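## Task

The reel held in the right gripper already has one end of the cable attached. Wrap the cable a full turn around its hub, staying within roughly one cable thickness of the hub over almost the whole turn. Declare completion only while the right gripper keeps the reel raised and still. Only the grippers may carry its weight, and it must not drop once the left arm lets go. Anything else that stays in place only because the robot holds it at the end does not count.

## Robot and tools

Robot: two six-joint arms, left_arm and right_arm, each ending in a parallel gripper. The names are labels for the arms and do not refer to the sides of a picture. Loose objects may occasionally get a short shove from outside.

Frame: a single world frame is used for every reported pose. Its origin sits on the table surface halfway between the arms. +x points out across the table, +z points up, and left_arm is on the +y side. On a gripper, the fingers extend along its local +z and close along its local y. The reported hand point lies between the finger pads, about 1 cm short of the tips.

Tool execute_actions, argument actions: a list holding zero or one item. Optional pictures: true or false (images come by default).
- An empty list commands nothing and just reports the state.
- An action item has rows (1 to 15 rows) and steps (1 to 15, default 15). Each step lasts 1/30 s and uses one row. If there are more steps than rows, the final row is repeated.
- A wait item has only steps (up to 300). It commands nothing. The count starts at the previous result and includes the time spent replying.
- The controller rejects a call it cannot accept and then sends nothing.

Each row is one list of 14 numbers covering both arms, every value in [-1, 1]. Indices 0-5 are left_arm's waist, shoulder, elbow, wrist pitch, wrist yaw and wrist roll; index 6 is left_arm's opening. Indices 7-12 are the same six joints for right_arm, and index 13 is its opening. Send all 14 values even when only one arm is meant to move.

Joint values are offsets, not poses. They are measured from the joint angles printed in the most recent result that shows them. In these two cases they are measured from the arm's position when the action begins instead: before any result in the scene has shown joint angles, and in the second or later call within a single reply. Offsets do not add up from one row to the next. The scale for 1.0 is 1.202 rad for the waist, 1.258 for the shoulder, 1.238 for the elbow, 2.073 for wrist pitch, and 2.022 for both wrist yaw and wrist roll.

Joint ranges in radians are the same for both arms:
- waist -2.618 to 3.054
- shoulder 0.000 to 3.142
- elbow 0.000 to 3.142
- wrist pitch -1.571 to 1.571
- wrist yaw -1.571 to 1.571
- wrist roll -2.094 to 2.094

A request that goes more than 0.036 rad outside a range is rejected. The real stops can differ from these figures by up to 0.036 rad. A request past a real stop is trimmed to that stop, and the result then reports "joint sent to its limit". That line can refer to an earlier action that was still running. If the line is missing, that does not prove a joint has room left.

Opening is an absolute value: +1 is fully open and -1 is shut.

Motion limits:
- At each step a joint's target is kept close to its measured angle. The allowed lead is 0.202 rad for the waist, 0.258 for the shoulder, 0.238 for the elbow, 0.573 for wrist pitch, and 0.522 for wrist yaw and roll. Large offsets therefore take several steps to complete.
- If a step's targets would move a gripper more than 70 mm from where it is measured, all joint targets of that arm are pulled back proportionally.

Holding position and waiting:
- An all-zero row does not freeze an arm, which can droop a little more with each action. To hold, give the first call of a reply the offsets that restore the desired angles. Use zeros in that reply's later calls, and increase the correction whenever a joint still lags.
- Between calls the arms keep heading to the last commanded target. They stop once everything is nearly still (a slow or blocked motion counts as still) or once any step is HELD. After that, only a new action moves them further, though fingers finish opening or closing.
- Zeros mean return to the reference angles; they are not a wait.

Result lines:
- The state line has the form left_arm: ... | right_arm: ..., giving each hand's end_effector_position (m) and end_effector_quat_wxyz. Printed positions can be inaccurate, especially at long reach.
- Joint positions and Joint velocities give, per arm, six joints (rad, rad/s) followed by the finger-pad gap (m, m/s; fully open is 0.094 m).
- grip_measured uses the same scale as the opening command. Each gripper can be off by up to about 1 mm, consistently within a scene.
- "joint command not followed" means a clearance check altered or blocked some joint targets. The rest of the row still ran.
- HELD marks steps on which all or part of the row was not sent.
- MOTOR HOT appears at 75 °C.
- OVER-TEMPERATURE FAULT reports a stop. At 90 °C the arm halts for 10 s, and that threshold is then disabled for 5 minutes. At 100 °C the arm and its gripper go limp and the arm falls. Carrying a load heats the motors.

Gripping: away from ±1, the fingers move to where grip_measured would match the command. For a firm hold, command about 0.03 below grip_measured; a smaller margin gives a lighter grip. Pad force tops out at roughly 50 to 62 N, lower on thin parts under about 2 mm, and the first contact can spike.

Tool zoom_image: camera (cam_high, cam_low, cam_left_wrist or cam_right_wrist) and region [x0, y0, x1, y1] in pixels of that camera's latest full image. The origin is the top-left corner, and the region can be at most 504 by 504 pixels. All images are 504x504.

Cameras:
- cam_high is a pinhole camera above the table near (0.29, 0.15, 1.13).
- cam_low is a pinhole camera off to the side near (1.08, -0.53, 0.39).
- The wrist cameras are fisheye and move with their hands.
- Full calibration matrices came with the session. A result lists any camera whose numbers have changed.

Tool finished_scene: scene is the integer number of the current scene. It closes that scene for good, reports whether the goal was met, and gives the next task. Replying with no tool call ends everything.

The simulation keeps running while you think and write, so long replies let motion and heating continue.

Avoid:
- Collisions or hard pressing between the two arms; this can end the scene.
- Knocking anything off the table.
- Dropping or slipping objects, slamming, and very forceful pushing.

Each tool is called after "Request:" as name([rows], argument=value, ...), one row to a line, values as JSON.

## Session

Request:
execute_actions(actions=[])

Scene clock: 0.00 s of 4800.00 s.
left_arm: end_effector_position=(+0.3058, +0.2558, +0.3840) grip_measured=+1.000 end_effector_quat_wxyz=(+0.673, +0.129, +0.728, +0.000) | right_arm: end_effector_position=(+0.2085, -0.0422, +0.4427) grip_measured=-0.941 end_effector_quat_wxyz=(+0.397, -0.487, +0.726, +0.281)
Joint positions: left_arm=[-0.143  0.886  0.986 -0.195 -0.138  0.162  0.094] | right_arm=[ 0.667  1.404  2.075 -1.302 -0.465 -0.292  0.003]
Joint velocities: left_arm=[ 0.007 -0.007 -0.002  0.051 -0.051  0.007  0.   ] | right_arm=[ 0.007 -0.002  0.007 -0.037  0.007 -0.007 -0.   ]
Motor temperatures (°C, as the motors report them): left_arm=[16 17 15 18 15 18] | right_arm=[17 16 16 19 17 19]

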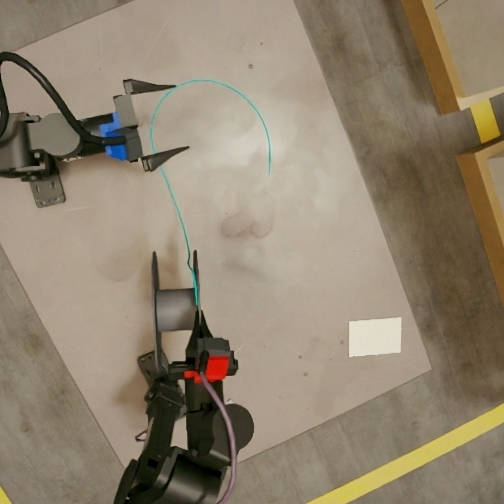

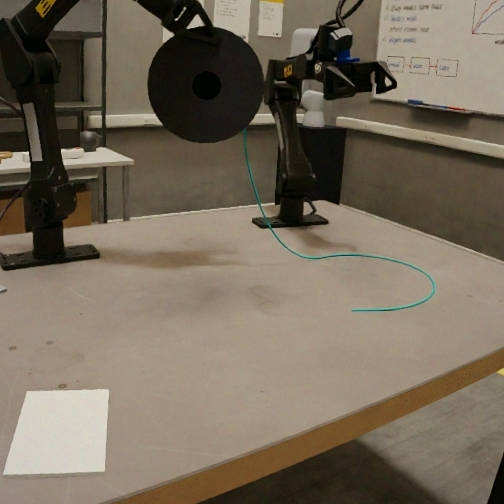

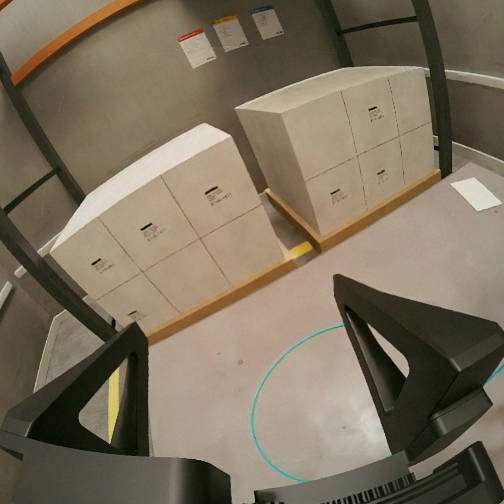

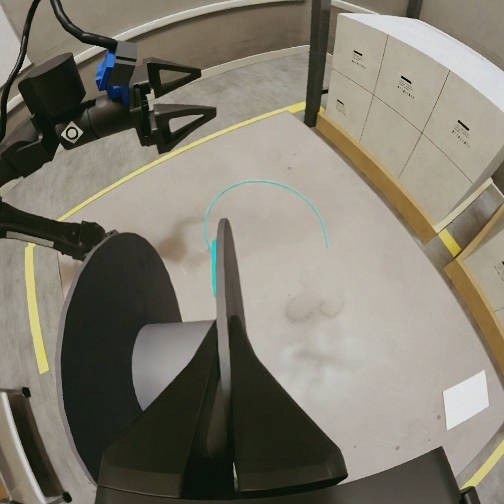

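Request:
zoom_image(camera="cam_high", region=[110, 230, 270, 390])

Request:
zoom_image(camera="cam_right_wrist", region=[100, 200, 300, 400])

Region (110, 230, 270, 390) of cam_high's 504x504 image, scaled by 3.150, with more detail than that image has.

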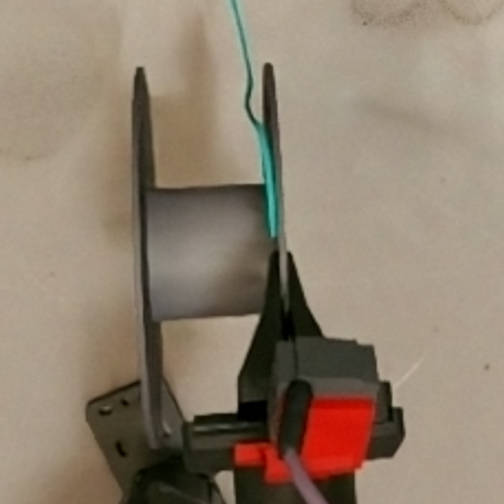

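Region (100, 200, 300, 400) of cam_right_wrist's 504x504 image, scaled by 2.520, with more detail than that image has.

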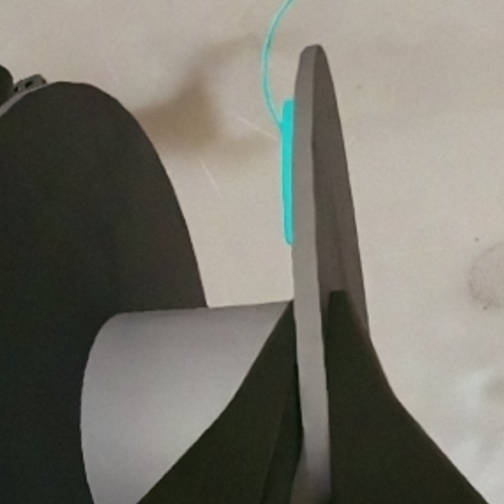

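Request:
execute_actions([
  {"rows": [[0,0,0,0,0,0,1, 0,0,0,0.04,0,-0.02,-1],[0,0,0,0,0,0,1, 0,0,0,0.08,0,-0.04,-1],[0,0,0,0,0,0,1, 0,0,0,0.12,0,-0.06,-1],[0,0,0,0,0,0,1, 0,0,0,0.16,0,-0.08,-1],[0,0,0,0,0,0,1, 0,0,0,0.2,0,-0.1,-1],[0,0,0,0,0,0,1, 0,0,0,0.24,0,-0.12,-1],[0,0,0,0,0,0,1, 0,0,0,0.28,0,-0.14,-1],[0,0,0,0,0,0,1, 0,0,0,0.3,0,-0.15,-1]], "steps": 15},
])

Request:
execute_actions([
  {"steps": 30},
])

Scene clock: 79.00 s of 4800.00 s.
left_arm: end_effector_position=(+0.3058, +0.2558, +0.3840) grip_measured=+1.000 end_effector_quat_wxyz=(+0.673, +0.129, +0.728, +0.000) | right_arm: end_effector_position=(+0.2443, -0.0164, +0.5585) grip_measured=-0.940 end_effector_quat_wxyz=(+0.650, -0.535, +0.502, +0.196)
Joint positions: left_arm=[-0.143  0.886  0.986 -0.195 -0.138  0.162  0.094] | right_arm=[ 0.667  1.404  2.075 -0.756 -0.458 -0.562  0.003]
Joint velocities: left_arm=[ 0.007 -0.012 -0.022  0.037  0.022  0.007  0.   ] | right_arm=[-0.007 -0.012 -0.007  0.315 -0.051 -0.198 -0.   ]
Motor temperatures (°C, as the motors report them): left_arm=[16 17 19 25 15 18] | right_arm=[17 17 18 26 17 19]
Steps of this call (steps 1 to 180: nothing new was sent; then 72.50 s passed at rest; steps 181 to 195: all 15 steps of this action). Readings (joint positions):
181: left_arm=[-0.143 0.886 0.986 -0.195 -0.138 0.162] | right_arm=[0.667 1.404 2.075 -1.298 -0.465 -0.296]
182: left_arm=[-0.143 0.886 0.986 -0.195 -0.138 0.162] | right_arm=[0.667 1.404 2.075 -1.285 -0.463 -0.308]
184: left_arm=[-0.143 0.886 0.986 -0.195 -0.138 0.162] | right_arm=[0.667 1.404 2.075 -1.219 -0.461 -0.347]
188: left_arm=[-0.143 0.886 0.986 -0.195 -0.138 0.162] | right_arm=[0.667 1.404 2.075 -0.983 -0.458 -0.463]
195: the state above
camera_calibration (this result's frames):
cam_right_wrist: T_world_to_cam=[[0.795505, -0.42483, 0.432078, -0.450511], [0.0411042, -0.673586, -0.737965, 0.42636], [0.604551, 0.604815, -0.518379, 0.254707], [0, 0, 0, 1]] pos_world=[0.186875, -0.0582509, 0.641329]

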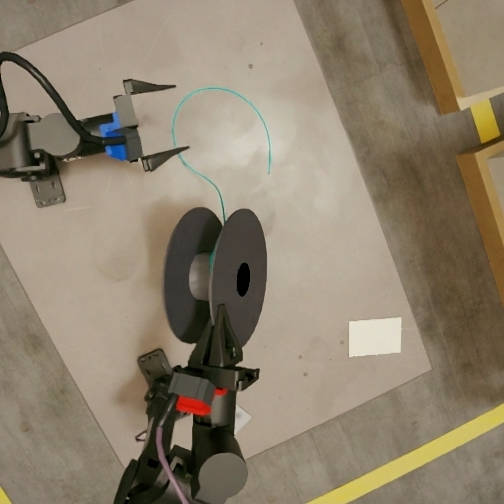

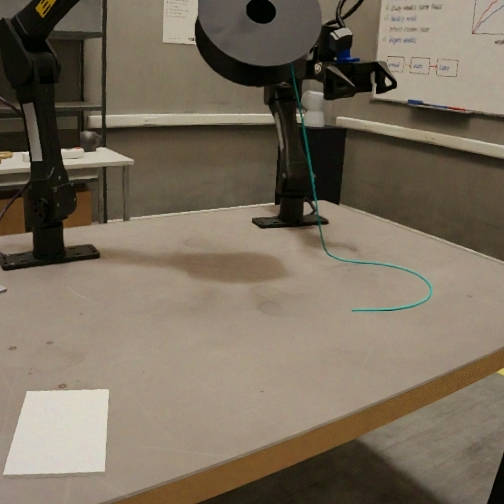

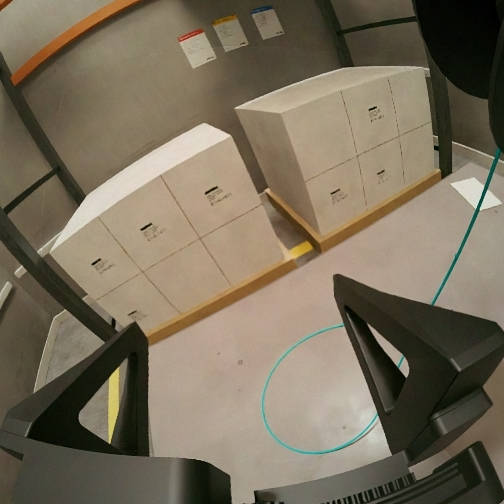

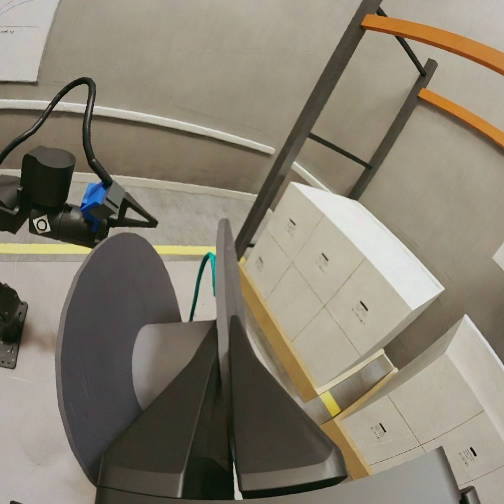

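Scene clock: 80.00 s of 4800.00 s.
left_arm: end_effector_position=(+0.3058, +0.2558, +0.3840) grip_measured=+1.000 end_effector_quat_wxyz=(+0.673, +0.129, +0.728, +0.000) | right_arm: end_effector_position=(+0.2447, -0.0161, +0.5664) grip_measured=-0.940 end_effector_quat_wxyz=(+0.665, -0.537, +0.485, +0.186)
Joint positions: left_arm=[-0.143  0.886  0.986 -0.195 -0.138  0.162  0.094] | right_arm=[ 0.667  1.404  2.075 -0.722 -0.458 -0.585  0.003]
Joint velocities: left_arm=[ 0.002 -0.002  0.012 -0.066 -0.007 -0.022  0.   ] | right_arm=[-0.017  0.002 -0.002 -0.037 -0.007 -0.022 -0.001]
Motor temperatures (°C, as the motors report them): left_arm=[16 17 19 25 15 18] | right_arm=[17 17 18 27 17 19]
Steps of this call (steps 1 to 30: the robot went on to your last target). Readings (joint positions):
1: left_arm=[-0.143 0.886 0.986 -0.195 -0.138 0.162] | right_arm=[0.667 1.404 2.075 -0.747 -0.458 -0.567]
2: left_arm=[-0.143 0.886 0.986 -0.195 -0.138 0.162] | right_arm=[0.667 1.404 2.075 -0.740 -0.458 -0.571]
4: left_arm=[-0.143 0.886 0.986 -0.195 -0.138 0.162] | right_arm=[0.667 1.404 2.075 -0.732 -0.458 -0.576]
8: left_arm=[-0.143 0.886 0.986 -0.195 -0.138 0.162] | right_arm=[0.667 1.404 2.075 -0.725 -0.458 -0.582]
30: the state above
All arms were judged still, so your last target was given up. Only a new action makes them travel on or press farther. Fingers that are still opening or closing keep moving.
camera_calibration (this result's frames):
cam_right_wrist: T_world_to_cam=[[0.774372, -0.428323, 0.465712, -0.468057], [0.0779333, -0.665864, -0.741991, 0.425776], [0.627913, 0.610872, -0.482246, 0.232246], [0, 0, 0, 1]] pos_world=[0.183438, -0.0588428, 0.645902]

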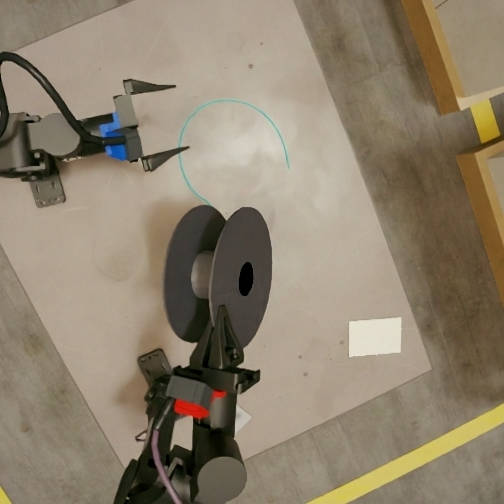

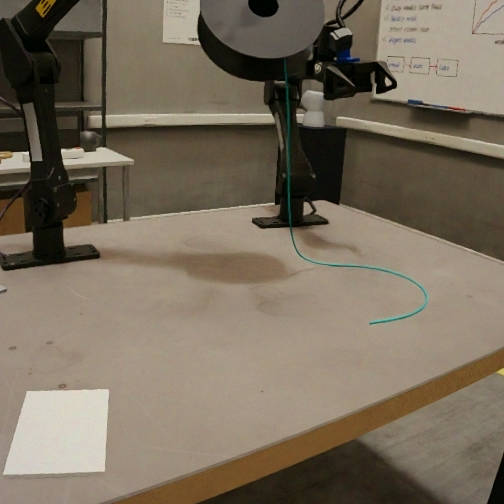

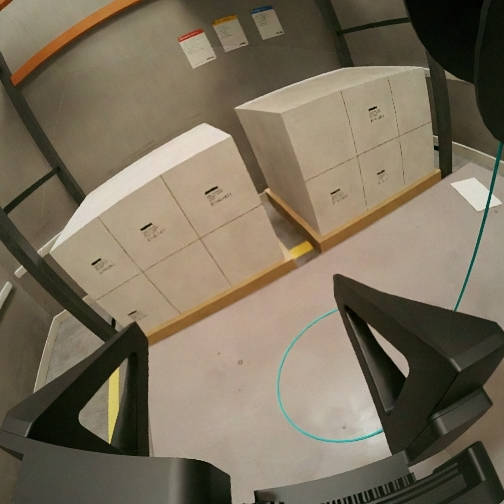

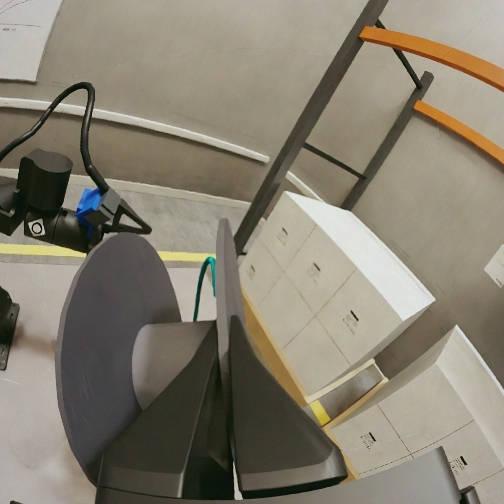

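Request:
execute_actions([
  {"rows": [[0,0,0,0,0,0,1, 0,0,0,0.03,0,0,-1],[0,0,0,0,0,0,1, 0,0,0,0.06,0,0,-1],[0,0,0,0,0,0,1, 0,0,0,0.09,0,0,-1],[0,0,0,0,0,0,1, 0,0,0,0.12,0,0,-1],[0,0,0,0,0,0,1, 0,0,0,0.15,0,0,-1],[0,0,0,0,0,0,1, 0,0,0,0.18,0,0,-1],[0,0,0,0,0,0,1, 0,0,0,0.21,0,0,-1],[0,0,0,0,0,0,1, 0,0,0,0.24,0,0,-1],[0,0,0,0,0,0,1, 0,0,0,0.27,0,0,-1],[0,0,0,0,0,0,1, 0,0,0,0.30,0,0,-1],[0,0,0,0,0,0,1, 0,0,0,0.33,0,0,-1],[0,0,0,0,0,0,1, 0,0,0,0.36,0,0,-1],[0,0,0,0,0,0,1, 0,0,0,0.39,0,0,-1],[0,0,0,0,0,0,1, 0,0,0,0.42,0,0,-1]], "steps": 15},
], pictures=false)

Request:
execute_actions([
  {"steps": 45},
])

Scene clock: 95.80 s of 4800.00 s.
left_arm: end_effector_position=(+0.3058, +0.2558, +0.3840) grip_measured=+1.000 end_effector_quat_wxyz=(+0.673, +0.129, +0.728, +0.000) | right_arm: end_effector_position=(+0.2169, -0.0371, +0.7011) grip_measured=-0.940 end_effector_quat_wxyz=(+0.849, -0.434, +0.267, +0.138)
Joint positions: left_arm=[-0.143  0.886  0.986 -0.195 -0.138  0.162  0.094] | right_arm=[ 0.667  1.404  2.071 -0.102 -0.459 -0.585  0.003]
Joint velocities: left_arm=[-0.002  0.002  0.007 -0.007 -0.037 -0.051  0.   ] | right_arm=[-0.007  0.012 -0.002  1.59   0.007  0.022 -0.   ]
Motor temperatures (°C, as the motors report them): left_arm=[16 17 18 26 15 18] | right_arm=[17 17 18 30 17 19]
Steps of this call (steps 1 to 180: nothing new was sent; then 9.30 s passed at rest; steps 181 to 195: all 15 steps of this action). Readings (joint positions):
181: left_arm=[-0.143 0.886 0.986 -0.195 -0.138 0.162] | right_arm=[0.667 1.404 2.075 -0.720 -0.458 -0.585]
182: left_arm=[-0.143 0.886 0.986 -0.195 -0.138 0.162] | right_arm=[0.667 1.404 2.075 -0.713 -0.458 -0.585]
184: left_arm=[-0.143 0.886 0.986 -0.195 -0.138 0.162] | right_arm=[0.667 1.404 2.073 -0.670 -0.458 -0.585]
188: left_arm=[-0.143 0.886 0.986 -0.195 -0.138 0.162] | right_arm=[0.667 1.404 2.071 -0.500 -0.458 -0.585]
195: the state above

Scene clock: 97.30 s of 4800.00 s.
left_arm: end_effector_position=(+0.3058, +0.2558, +0.3840) grip_measured=+1.000 end_effector_quat_wxyz=(+0.673, +0.129, +0.728, +0.000) | right_arm: end_effector_position=(+0.1923, -0.0538, +0.7374) grip_measured=-0.940 end_effector_quat_wxyz=(+0.892, -0.394, +0.185, +0.120)
Joint positions: left_arm=[-0.143  0.886  0.986 -0.195 -0.138  0.162  0.094] | right_arm=[ 0.667  1.404  2.071  0.103 -0.469 -0.585  0.003]
Joint velocities: left_arm=[-0.002 -0.002 -0.027 -0.007  0.051 -0.022  0.   ] | right_arm=[-0.002  0.002 -0.002 -0.037 -0.007 -0.066 -0.001]
Motor temperatures (°C, as the motors report them): left_arm=[16 17 18 26 15 18] | right_arm=[17 17 18 29 17 19]
Steps of this call (steps 1 to 30: the robot went on to your last target; steps 31 to 45: nothing new was sent). Readings (joint positions):
1: left_arm=[-0.143 0.886 0.986 -0.195 -0.138 0.162] | right_arm=[0.667 1.404 2.071 -0.055 -0.459 -0.585]
2: left_arm=[-0.143 0.886 0.986 -0.195 -0.138 0.162] | right_arm=[0.667 1.404 2.071 -0.015 -0.460 -0.585]
4: left_arm=[-0.143 0.886 0.986 -0.195 -0.138 0.162] | right_arm=[0.667 1.404 2.071 0.039 -0.463 -0.585]
8: left_arm=[-0.143 0.886 0.986 -0.195 -0.138 0.162] | right_arm=[0.667 1.404 2.071 0.082 -0.466 -0.585]
45: the state above
All arms were judged still, so your last target was given up. Only a new action makes them travel on or press farther. Fingers that are still opening or closing keep moving.
camera_calibration (this result's frames):
cam_right_wrist: T_world_to_cam=[[0.415942, -0.696758, 0.584397, -0.556285], [0.602363, -0.270342, -0.751049, 0.458792], [0.681286, 0.664412, 0.307255, -0.218893], [0, 0, 0, 1]] pos_world=[0.104152, -0.11813, 0.736922]

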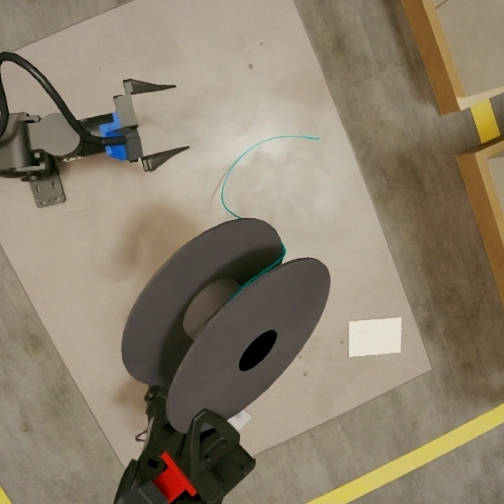

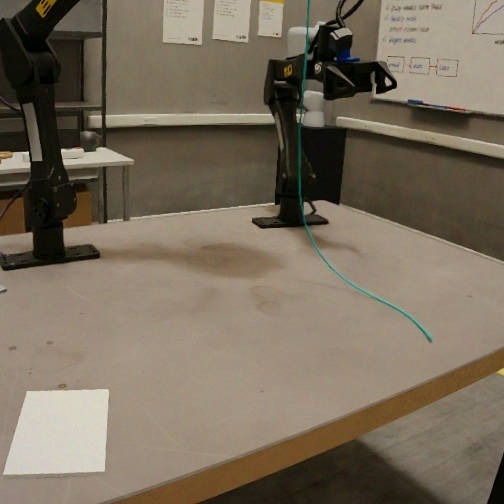

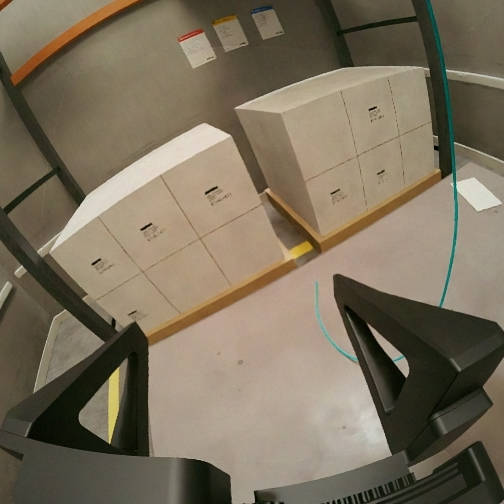

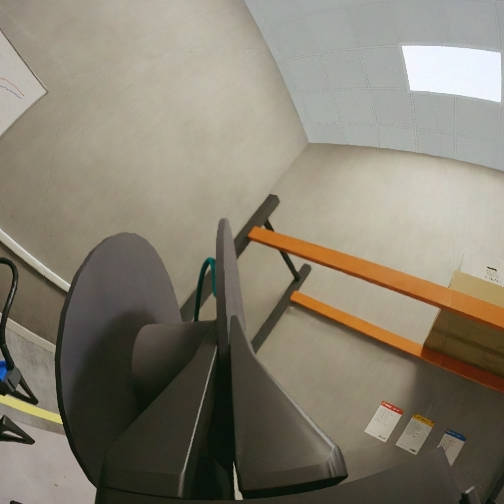

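Request:
execute_actions([
  {"rows": [[0,0,0,0,0,0,1, 0,0,0,0.02,0,0.03,-1],[0,0,0,0,0,0,1, 0,0,0,0.02,0,0.06,-1],[0,0,0,0,0,0,1, 0,0,0,0.02,0,0.09,-1],[0,0,0,0,0,0,1, 0,0,0,0.02,0,0.12,-1],[0,0,0,0,0,0,1, 0,0,0,0.02,0,0.15,-1],[0,0,0,0,0,0,1, 0,0,0,0.02,0,0.18,-1],[0,0,0,0,0,0,1, 0,0,0,0.02,0,0.21,-1],[0,0,0,0,0,0,1, 0,0,0,0.02,0,0.24,-1],[0,0,0,0,0,0,1, 0,0,0,0.02,0,0.27,-1],[0,0,0,0,0,0,1, 0,0,0,0.02,0,0.30,-1],[0,0,0,0,0,0,1, 0,0,0,0.02,0,0.33,-1]], "steps": 15},
], pictures=false)

Request:
execute_actions([
  {"steps": 60},
])

Scene clock: 107.37 s of 4800.00 s.
left_arm: end_effector_position=(+0.3058, +0.2558, +0.3840) grip_measured=+1.000 end_effector_quat_wxyz=(+0.673, +0.129, +0.728, +0.000) | right_arm: end_effector_position=(+0.1901, -0.0524, +0.7366) grip_measured=-0.941 end_effector_quat_wxyz=(+0.822, -0.334, +0.284, +0.365)
Joint positions: left_arm=[-0.143  0.886  0.986 -0.195 -0.138  0.162  0.094] | right_arm=[ 0.667  1.404  2.071  0.103 -0.484 -0.024  0.003]
Joint velocities: left_arm=[ 0.007 -0.007 -0.007  0.007  0.037  0.022  0.   ] | right_arm=[-0.002  0.007  0.012  0.022 -0.051  0.652 -0.   ]
Motor temperatures (°C, as the motors report them): left_arm=[16 17 18 26 15 18] | right_arm=[17 17 18 29 17 19]
Steps of this call (steps 1 to 287: nothing new was sent; steps 288 to 302: all 15 steps of this action). Readings (joint positions):
288: left_arm=[-0.143 0.886 0.986 -0.195 -0.138 0.162] | right_arm=[0.667 1.404 2.071 0.103 -0.470 -0.578]
289: left_arm=[-0.143 0.886 0.986 -0.195 -0.138 0.162] | right_arm=[0.667 1.404 2.071 0.103 -0.471 -0.561]
291: left_arm=[-0.143 0.886 0.986 -0.195 -0.138 0.162] | right_arm=[0.667 1.404 2.071 0.103 -0.474 -0.502]
295: left_arm=[-0.143 0.886 0.986 -0.195 -0.138 0.162] | right_arm=[0.667 1.404 2.071 0.103 -0.478 -0.324]
302: the state above

Scene clock: 109.37 s of 4800.00 s.
left_arm: end_effector_position=(+0.3058, +0.2558, +0.3840) grip_measured=+1.000 end_effector_quat_wxyz=(+0.673, +0.129, +0.728, +0.000) | right_arm: end_effector_position=(+0.1899, -0.0523, +0.7366) grip_measured=-0.941 end_effector_quat_wxyz=(+0.804, -0.321, +0.299, +0.403)
Joint positions: left_arm=[-0.143  0.886  0.986 -0.195 -0.138  0.162  0.094] | right_arm=[ 0.667  1.404  2.071  0.103 -0.485  0.069  0.003]
Joint velocities: left_arm=[ 0.002  0.007 -0.007 -0.066  0.007  0.051  0.   ] | right_arm=[ 0.002 -0.012  0.012  0.037 -0.022 -0.037 -0.001]
Motor temperatures (°C, as the motors report them): left_arm=[16 17 18 27 15 18] | right_arm=[17 17 18 29 17 19]
Steps of this call (steps 1 to 30: the robot went on to your last target; steps 31 to 60: nothing new was sent). Readings (joint positions):
1: left_arm=[-0.143 0.886 0.986 -0.195 -0.138 0.162] | right_arm=[0.667 1.404 2.071 0.103 -0.485 -0.005]
2: left_arm=[-0.143 0.886 0.986 -0.195 -0.138 0.162] | right_arm=[0.667 1.404 2.071 0.103 -0.485 0.010]
4: left_arm=[-0.143 0.886 0.986 -0.195 -0.138 0.162] | right_arm=[0.667 1.404 2.071 0.103 -0.485 0.032]
8: left_arm=[-0.143 0.886 0.986 -0.195 -0.138 0.162] | right_arm=[0.667 1.404 2.071 0.103 -0.485 0.054]
60: the state above
All arms were judged still, so your last target was given up. Only a new action makes them travel on or press farther. Fingers that are still opening or closing keep moving.
camera_calibration (this result's frames):
cam_right_wrist: T_world_to_cam=[[0.860952, -0.476814, 0.177227, -0.326871], [0.219146, 0.033254, -0.975125, 0.713677], [0.45906, 0.878375, 0.133122, -0.0362971], [0, 0, 0, 1]] pos_world=[0.141683, -0.147707, 0.758686]

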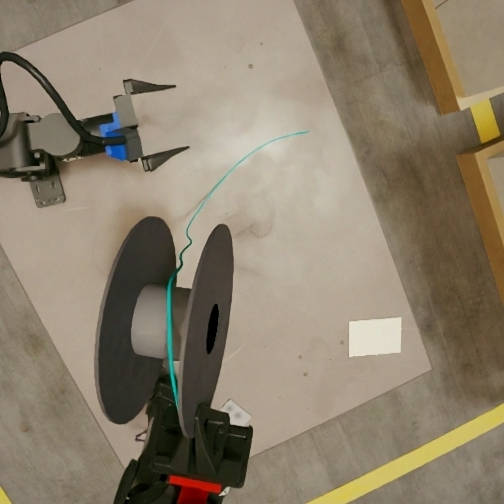

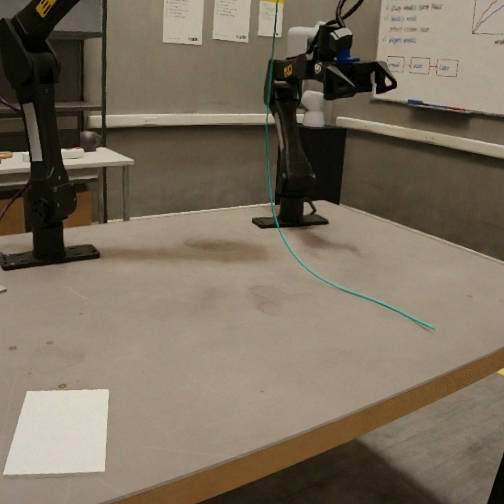

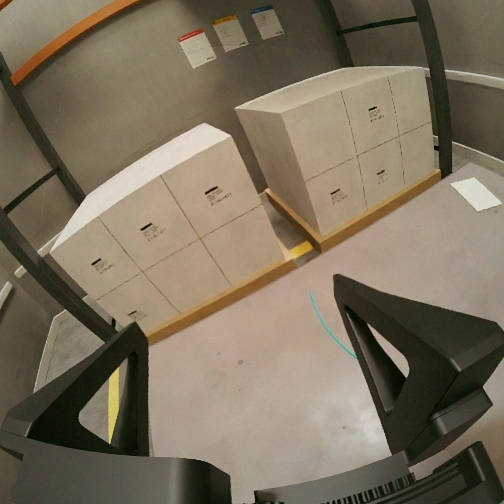

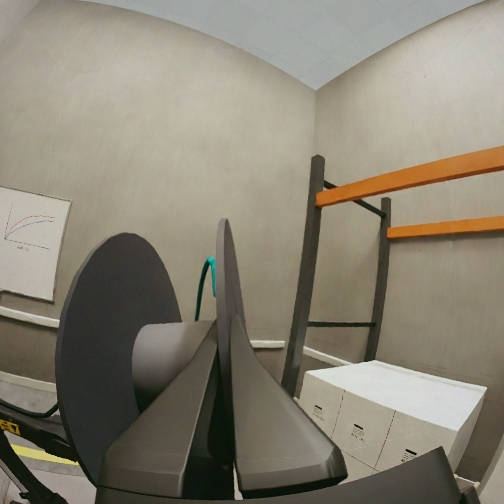

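Request:
execute_actions([
  {"rows": [[0,0,0,0,0,0,1, 0,0,0,0.03,0.01,0,-1],[0,0,0,0,0,0,1, 0,0,0,0.05,0.015,-0.005,-1],[0,0,0,0,0,0,1, 0,0,0,0.07,0.02,-0.01,-1],[0,0,0,0,0,0,1, 0,0,0,0.09,0.03,-0.015,-1],[0,0,0,0,0,0,1, 0,0,0,0.11,0.035,-0.02,-1],[0,0,0,0,0,0,1, 0,0,0,0.13,0.04,-0.025,-1],[0,0,0,0,0,0,1, 0,0,0,0.15,0.05,-0.03,-1],[0,0,0,0,0,0,1, 0,0,0,0.17,0.06,-0.04,-1],[0,0,0,0,0,0,1, 0,0,0,0.19,0.07,-0.05,-1],[0,0,0,0,0,0,1, 0,0,0,0.21,0.08,-0.055,-1]], "steps": 15},
], pictures=false)

Request:
execute_actions([
  {"steps": 45},
])

Scene clock: 152.13 s of 4800.00 s.
left_arm: end_effector_position=(+0.3058, +0.2558, +0.3840) grip_measured=+1.000 end_effector_quat_wxyz=(+0.673, +0.129, +0.728, +0.000) | right_arm: end_effector_position=(+0.1528, -0.1035, +0.7907) grip_measured=-0.941 end_effector_quat_wxyz=(+0.898, -0.242, +0.146, +0.338)
Joint positions: left_arm=[-0.143  0.886  0.986 -0.195 -0.138  0.162  0.094] | right_arm=[ 0.667  1.406  2.071  0.458 -0.373 -0.017  0.003]
Joint velocities: left_arm=[-0.002  0.002 -0.007  0.007  0.007  0.007  0.   ] | right_arm=[-0.017 -0.007 -0.017  0.3    0.095 -0.051  0.001]
Motor temperatures (°C, as the motors report them): left_arm=[16 17 19 28 15 18] | right_arm=[17 17 18 29 17 19]
Steps of this call (steps 1 to 300: nothing new was sent; then 32.27 s passed at rest; steps 301 to 315: all 15 steps of this action). Readings (joint positions):
301: left_arm=[-0.143 0.886 0.986 -0.195 -0.138 0.162] | right_arm=[0.667 1.404 2.071 0.105 -0.485 0.069]
302: left_arm=[-0.143 0.886 0.986 -0.195 -0.138 0.162] | right_arm=[0.667 1.404 2.071 0.111 -0.485 0.069]
304: left_arm=[-0.143 0.886 0.986 -0.195 -0.138 0.162] | right_arm=[0.667 1.405 2.071 0.141 -0.481 0.064]
308: left_arm=[-0.143 0.886 0.986 -0.195 -0.138 0.162] | right_arm=[0.667 1.406 2.071 0.257 -0.448 0.038]
315: the state above

Scene clock: 153.63 s of 4800.00 s.
left_arm: end_effector_position=(+0.3058, +0.2558, +0.3840) grip_measured=+1.000 end_effector_quat_wxyz=(+0.673, +0.129, +0.728, +0.000) | right_arm: end_effector_position=(+0.1478, -0.1113, +0.7960) grip_measured=-0.941 end_effector_quat_wxyz=(+0.908, -0.229, +0.129, +0.328)
Joint positions: left_arm=[-0.143  0.886  0.986 -0.195 -0.138  0.162  0.094] | right_arm=[ 0.667  1.406  2.071  0.501 -0.354 -0.032  0.003]
Joint velocities: left_arm=[-0.022  0.012  0.002 -0.066 -0.095 -0.022  0.   ] | right_arm=[-0.007 -0.017 -0.007  0.051  0.007  0.051  0.001]
Motor temperatures (°C, as the motors report them): left_arm=[16 17 19 28 15 18] | right_arm=[17 17 18 28 17 19]
Steps of this call (steps 1 to 30: the robot went on to your last target; steps 31 to 45: nothing new was sent). Readings (joint positions):
1: left_arm=[-0.143 0.886 0.986 -0.195 -0.138 0.162] | right_arm=[0.667 1.406 2.071 0.469 -0.369 -0.020]
2: left_arm=[-0.143 0.886 0.986 -0.195 -0.138 0.162] | right_arm=[0.667 1.406 2.071 0.476 -0.365 -0.022]
4: left_arm=[-0.143 0.886 0.986 -0.195 -0.138 0.162] | right_arm=[0.667 1.406 2.071 0.486 -0.361 -0.026]
8: left_arm=[-0.143 0.886 0.986 -0.195 -0.138 0.162] | right_arm=[0.667 1.406 2.071 0.496 -0.357 -0.029]
45: the state above
All arms were judged still, so your last target was given up. Only a new action makes them travel on or press farther. Fingers that are still opening or closing keep moving.
camera_calibration (this result's frames):
cam_right_wrist: T_world_to_cam=[[0.705433, -0.664485, 0.246624, -0.382456], [0.525773, 0.257247, -0.810794, 0.631636], [0.475317, 0.701629, 0.530839, -0.311743], [0, 0, 0, 1]] pos_world=[0.085877, -0.197895, 0.771934]

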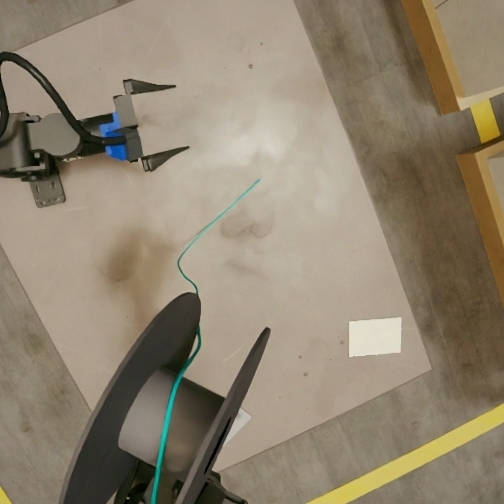

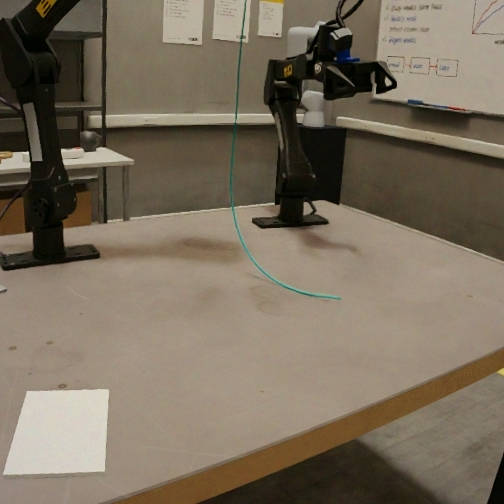

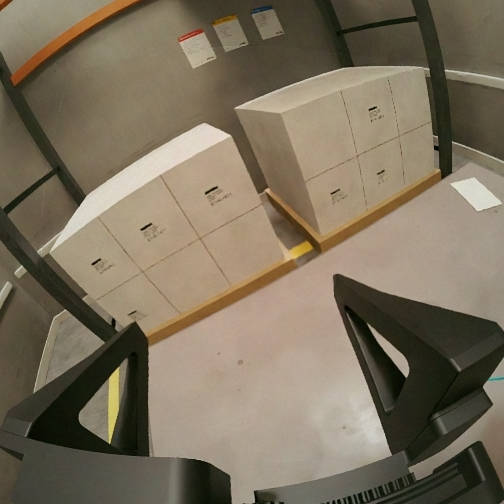

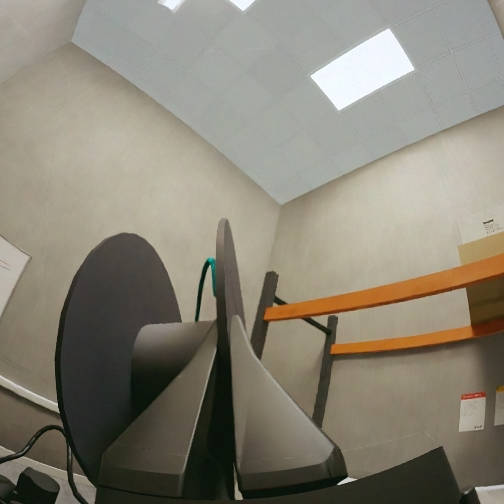

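Request:
execute_actions([
  {"rows": [[0,0,0,0.03,0.03,0,1, 0,0.02,0,0.03,0.01,-0.01,-1],[0,0,0,0.06,0.05,0,1, 0,0.04,0,0.045,0.01,-0.02,-1],[0,0,0,0.09,0.08,0,1, 0,0.06,0,0.06,0.015,-0.04,-1],[0,0,0,0.12,0.1,0,1, 0,0.08,0,0.075,0.02,-0.05,-1],[0,0,0,0.15,0.13,0,1, 0,0.1,0,0.09,0.02,-0.07,-1],[0,0,0,0.18,0.15,0,1, 0,0.12,0,0.105,0.025,-0.08,-1],[0,0,0,0.21,0.18,0,1, 0,0.145,0,0.12,0.03,-0.1,-1],[0,0,0,0.24,0.2,0,1, 0,0.17,0,0.14,0.03,-0.11,-1],[0,0,0,0.27,0.23,0,1, 0,0.195,0,0.16,0.035,-0.13,-1],[0,0,0,0.3,0.25,0,1, 0,0.22,0,0.18,0.04,-0.14,-1],[0,0,0,0.33,0.28,0,1, 0,0.245,0,0.2,0.04,-0.16,-1],[0,0,0,0.36,0.3,0,1, 0,0.27,0,0.22,0.045,-0.17,-1],[0,0,0,0.39,0.33,0,1, 0,0.295,0,0.24,0.05,-0.19,-1],[0,0,0,0.4,0.35,0,1, 0,0.318,0,0.26,0.05,-0.2,-1]], "steps": 15},
], pictures=false)

Request:
execute_actions([
  {"steps": 60},
])

Scene clock: 166.47 s of 4800.00 s.
left_arm: end_effector_position=(+0.2340, +0.1796, +0.5281) grip_measured=+1.000 end_effector_quat_wxyz=(+0.843, +0.283, +0.428, -0.163) | right_arm: end_effector_position=(+0.2800, -0.0229, +0.7273) grip_measured=-0.940 end_effector_quat_wxyz=(+0.953, -0.219, +0.102, +0.184)
Joint positions: left_arm=[-0.143  0.886  0.986  0.44   0.404  0.162  0.094] | right_arm=[ 0.667  1.779  2.071  0.886 -0.296 -0.33   0.003]
Joint velocities: left_arm=[-0.007  0.002  0.007  1.37   1.165 -0.022  0.   ] | right_arm=[-0.007  1.009 -0.081  0.549  0.212 -0.681 -0.001]
Motor temperatures (°C, as the motors report them): left_arm=[16 17 19 28 15 18] | right_arm=[17 17 18 27 17 19]
Steps of this call (steps 1 to 370: nothing new was sent; steps 371 to 385: all 15 steps of this action). Readings (joint positions):
371: left_arm=[-0.143 0.886 0.986 -0.192 -0.132 0.162] | right_arm=[0.667 1.408 2.071 0.504 -0.354 -0.033]
372: left_arm=[-0.143 0.886 0.986 -0.182 -0.117 0.162] | right_arm=[0.667 1.412 2.071 0.515 -0.354 -0.037]
374: left_arm=[-0.143 0.886 0.986 -0.132 -0.067 0.162] | right_arm=[0.667 1.432 2.071 0.559 -0.354 -0.061]
378: left_arm=[-0.143 0.886 0.986 0.048 0.083 0.162] | right_arm=[0.667 1.520 2.071 0.673 -0.341 -0.143]
385: the state above

Scene clock: 168.47 s of 4800.00 s.
left_arm: end_effector_position=(+0.1934, +0.1652, +0.5516) grip_measured=+1.000 end_effector_quat_wxyz=(+0.861, +0.343, +0.327, -0.182) | right_arm: end_effector_position=(+0.2867, -0.0221, +0.7164) grip_measured=-0.940 end_effector_quat_wxyz=(+0.968, -0.201, +0.072, +0.134)
Joint positions: left_arm=[-0.143  0.886  0.986  0.613  0.571  0.162  0.094] | right_arm=[ 0.667  1.823  2.049  1.011 -0.276 -0.424  0.003]
Joint velocities: left_arm=[ 0.002 -0.017  0.007 -0.007  0.037 -0.007  0.   ] | right_arm=[ 0.007 -0.007  0.012 -0.022 -0.007 -0.022  0.   ]
Motor temperatures (°C, as the motors report them): left_arm=[16 17 19 28 15 18] | right_arm=[17 17 18 27 17 19]
Steps of this call (steps 1 to 45: the robot went on to your last target; steps 46 to 60: nothing new was sent). Readings (joint positions):
1: left_arm=[-0.143 0.886 0.986 0.481 0.438 0.162] | right_arm=[0.667 1.809 2.066 0.901 -0.291 -0.349]
2: left_arm=[-0.143 0.886 0.986 0.512 0.465 0.162] | right_arm=[0.667 1.832 2.058 0.908 -0.288 -0.365]
4: left_arm=[-0.143 0.886 0.986 0.553 0.504 0.162] | right_arm=[0.667 1.860 2.045 0.911 -0.284 -0.387]
8: left_arm=[-0.143 0.886 0.986 0.592 0.544 0.162] | right_arm=[0.667 1.864 2.041 0.927 -0.280 -0.409]
60: the state above
All arms were judged still, so your last target was given up. Only a new action makes them travel on or press farther. Fingers that are still opening or closing keep moving.
camera_calibration (this result's frames):
cam_left_wrist: T_world_to_cam=[[-0.383608, -0.658611, -0.647362, 0.531582], [0.50464, 0.43758, -0.744219, 0.273448], [0.773423, -0.612173, 0.164502, -0.0312171], [0, 0, 0, 1]] pos_world=[0.0900704, 0.21134, 0.552766]
cam_right_wrist: T_world_to_cam=[[0.357027, -0.885591, 0.297088, -0.342639], [0.731394, 0.0672015, -0.678636, 0.313248], [0.581029, 0.459579, 0.671709, -0.534676], [0, 0, 0, 1]] pos_world=[0.203886, -0.0787631, 0.673522]

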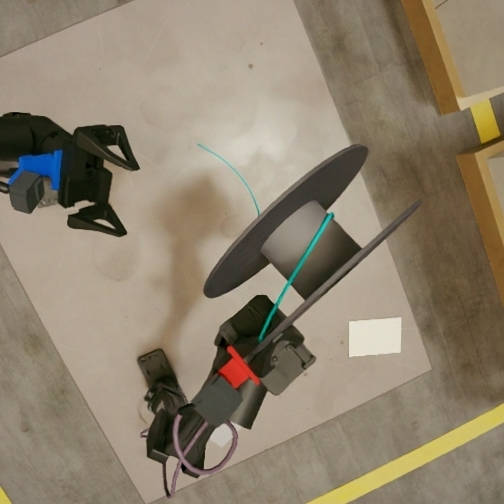

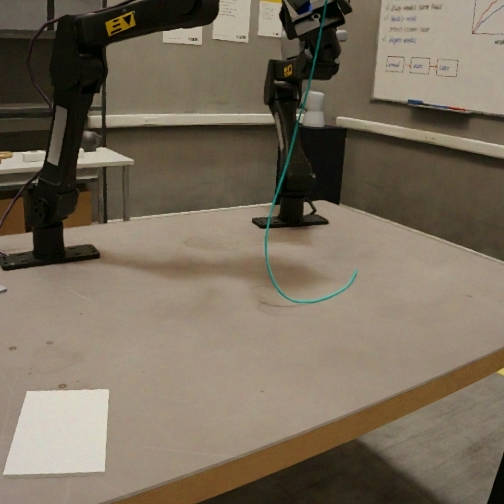

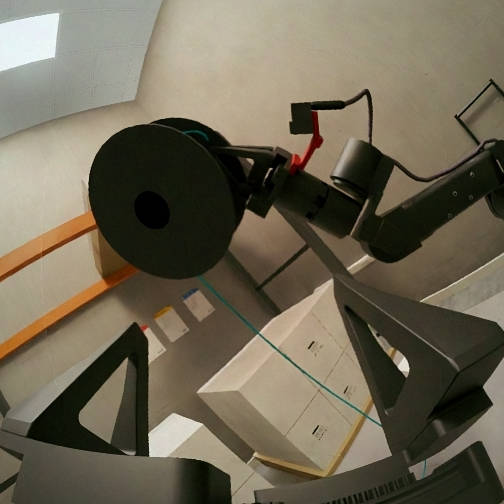

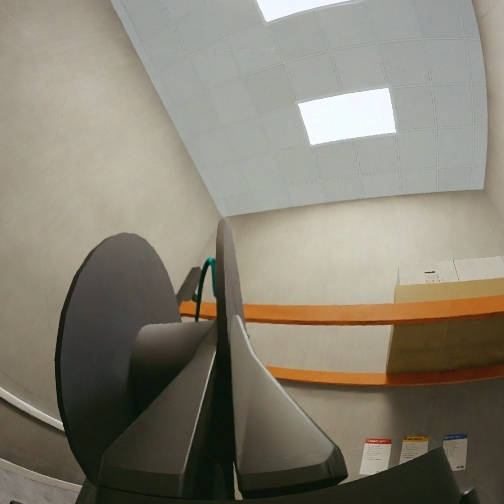

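Request:
execute_actions([
  {"rows": [[0,0,0,0.01,0,0,1, 0,-0.01,0.02,0.02,0.01,-0.02,-1],[0,0,0,0.01,0,0,1, 0,-0.01,0.02,0.02,0.01,-0.04,-1],[0,0,0,0.01,0,0,1, 0,-0.01,0.02,0.02,0.01,-0.07,-1],[0,0,0,0.01,0,0,1, 0,-0.01,0.02,0.02,0.01,-0.1,-1],[0,0,0,0.01,0,0,1, 0,-0.01,0.02,0.02,0.01,-0.13,-1],[0,0,0,0.01,0,0,1, 0,-0.01,0.02,0.02,0.01,-0.16,-1],[0,0,0,0.01,0,0,1, 0,-0.01,0.02,0.02,0.01,-0.19,-1],[0,0,0,0.01,0,0,1, 0,-0.01,0.02,0.02,0.01,-0.22,-1],[0,0,0,0.01,0,0,1, 0,-0.01,0.02,0.02,0.01,-0.25,-1],[0,0,0,0.01,0,0,1, 0,-0.01,0.02,0.02,0.01,-0.28,-1],[0,0,0,0.01,0,0,1, 0,-0.01,0.02,0.02,0.01,-0.31,-1],[0,0,0,0.01,0,0,1, 0,-0.01,0.02,0.02,0.01,-0.34,-1],[0,0,0,0.01,0,0,1, 0,-0.01,0.02,0.02,0.01,-0.37,-1],[0,0,0,0.01,0,0,1, 0,-0.01,0.02,0.02,0.01,-0.4,-1]], "steps": 15},
], pictures=false)

Request:
execute_actions([
  {"steps": 60},
])

Scene clock: 179.37 s of 4800.00 s.
left_arm: end_effector_position=(+0.1933, +0.1651, +0.5516) grip_measured=+1.000 end_effector_quat_wxyz=(+0.861, +0.343, +0.327, -0.183) | right_arm: end_effector_position=(+0.2864, -0.0231, +0.7168) grip_measured=-0.940 end_effector_quat_wxyz=(+0.965, -0.211, +0.010, -0.159)
Joint positions: left_arm=[-0.143  0.886  0.986  0.613  0.572  0.162  0.094] | right_arm=[ 0.667  1.823  2.049  1.014 -0.272 -1.023  0.003]
Joint velocities: left_arm=[-0.002 -0.007 -0.012 -0.066  0.022  0.051  0.   ] | right_arm=[-0.017 -0.002  0.002 -0.051  0.007 -1.341  0.001]
Motor temperatures (°C, as the motors report them): left_arm=[16 17 18 28 15 18] | right_arm=[17 19 19 26 17 19]
Steps of this call (steps 1 to 180: nothing new was sent; then 4.40 s passed at rest; steps 181 to 195: all 15 steps of this action). Readings (joint positions):
181: left_arm=[-0.143 0.886 0.986 0.613 0.571 0.162] | right_arm=[0.667 1.823 2.049 1.011 -0.276 -0.428]
182: left_arm=[-0.143 0.886 0.986 0.613 0.571 0.162] | right_arm=[0.667 1.823 2.049 1.011 -0.276 -0.437]
184: left_arm=[-0.143 0.886 0.986 0.613 0.572 0.162] | right_arm=[0.667 1.823 2.049 1.012 -0.276 -0.484]
188: left_arm=[-0.143 0.886 0.986 0.613 0.572 0.162] | right_arm=[0.667 1.823 2.049 1.013 -0.275 -0.649]
195: the state above

Scene clock: 181.37 s of 4800.00 s.
left_arm: end_effector_position=(+0.1933, +0.1651, +0.5516) grip_measured=+1.000 end_effector_quat_wxyz=(+0.861, +0.343, +0.327, -0.183) | right_arm: end_effector_position=(+0.2865, -0.0235, +0.7170) grip_measured=-0.940 end_effector_quat_wxyz=(+0.945, -0.209, -0.011, -0.252)
Joint positions: left_arm=[-0.143  0.886  0.986  0.613  0.572  0.162  0.094] | right_arm=[ 0.667  1.823  2.049  1.016 -0.27  -1.218  0.003]
Joint velocities: left_arm=[ 0.002  0.002 -0.007  0.022 -0.051 -0.007  0.   ] | right_arm=[-0.012 -0.022 -0.007  0.007 -0.037  0.037 -0.   ]
Motor temperatures (°C, as the motors report them): left_arm=[16 17 18 27 15 18] | right_arm=[17 20 19 26 17 19]
Steps of this call (steps 1 to 30: the robot went on to your last target; steps 31 to 60: nothing new was sent). Readings (joint positions):
1: left_arm=[-0.143 0.886 0.986 0.613 0.572 0.162] | right_arm=[0.667 1.823 2.049 1.015 -0.271 -1.063]
2: left_arm=[-0.143 0.886 0.986 0.613 0.572 0.162] | right_arm=[0.667 1.823 2.049 1.015 -0.271 -1.094]
4: left_arm=[-0.143 0.886 0.986 0.613 0.572 0.162] | right_arm=[0.667 1.823 2.049 1.016 -0.271 -1.139]
8: left_arm=[-0.143 0.886 0.986 0.613 0.572 0.162] | right_arm=[0.667 1.823 2.049 1.016 -0.270 -1.186]
60: the state above
All arms were judged still, so your last target was given up. Only a new action makes them travel on or press farther. Fingers that are still opening or closing keep moving.
camera_calibration (this result's frames):
cam_left_wrist: T_world_to_cam=[[-0.383888, -0.658082, -0.647733, 0.531628], [0.505007, 0.437642, -0.743934, 0.273258], [0.773044, -0.612697, 0.16433, -0.0309426], [0, 0, 0, 1]] pos_world=[0.0900087, 0.211307, 0.552724]
cam_right_wrist: T_world_to_cam=[[-0.413441, -0.843251, 0.343501, -0.155524], [0.739546, -0.531065, -0.413571, 0.107549], [0.531166, 0.0830479, 0.843188, -0.651815], [0, 0, 0, 1]] pos_world=[0.202384, -0.0198982, 0.647504]

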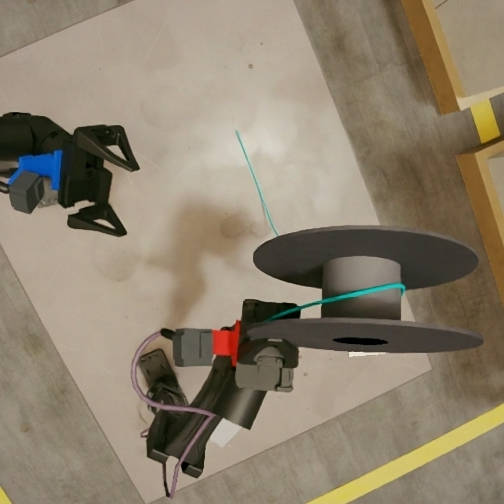

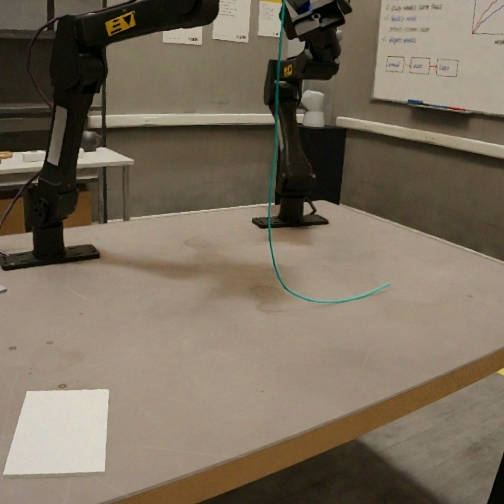

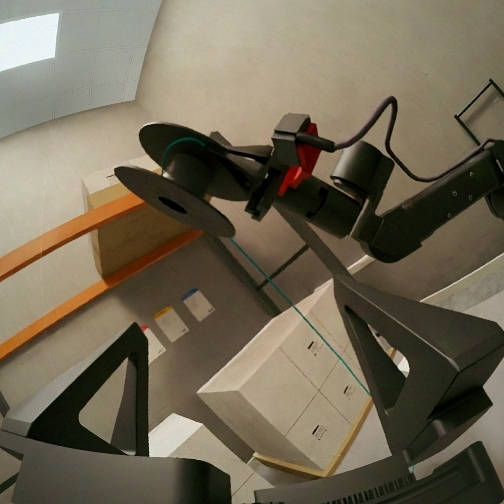

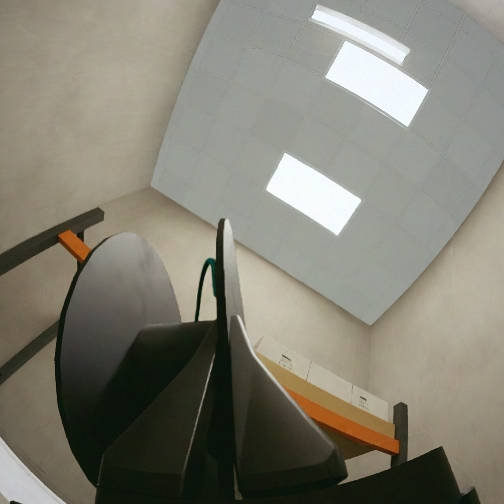

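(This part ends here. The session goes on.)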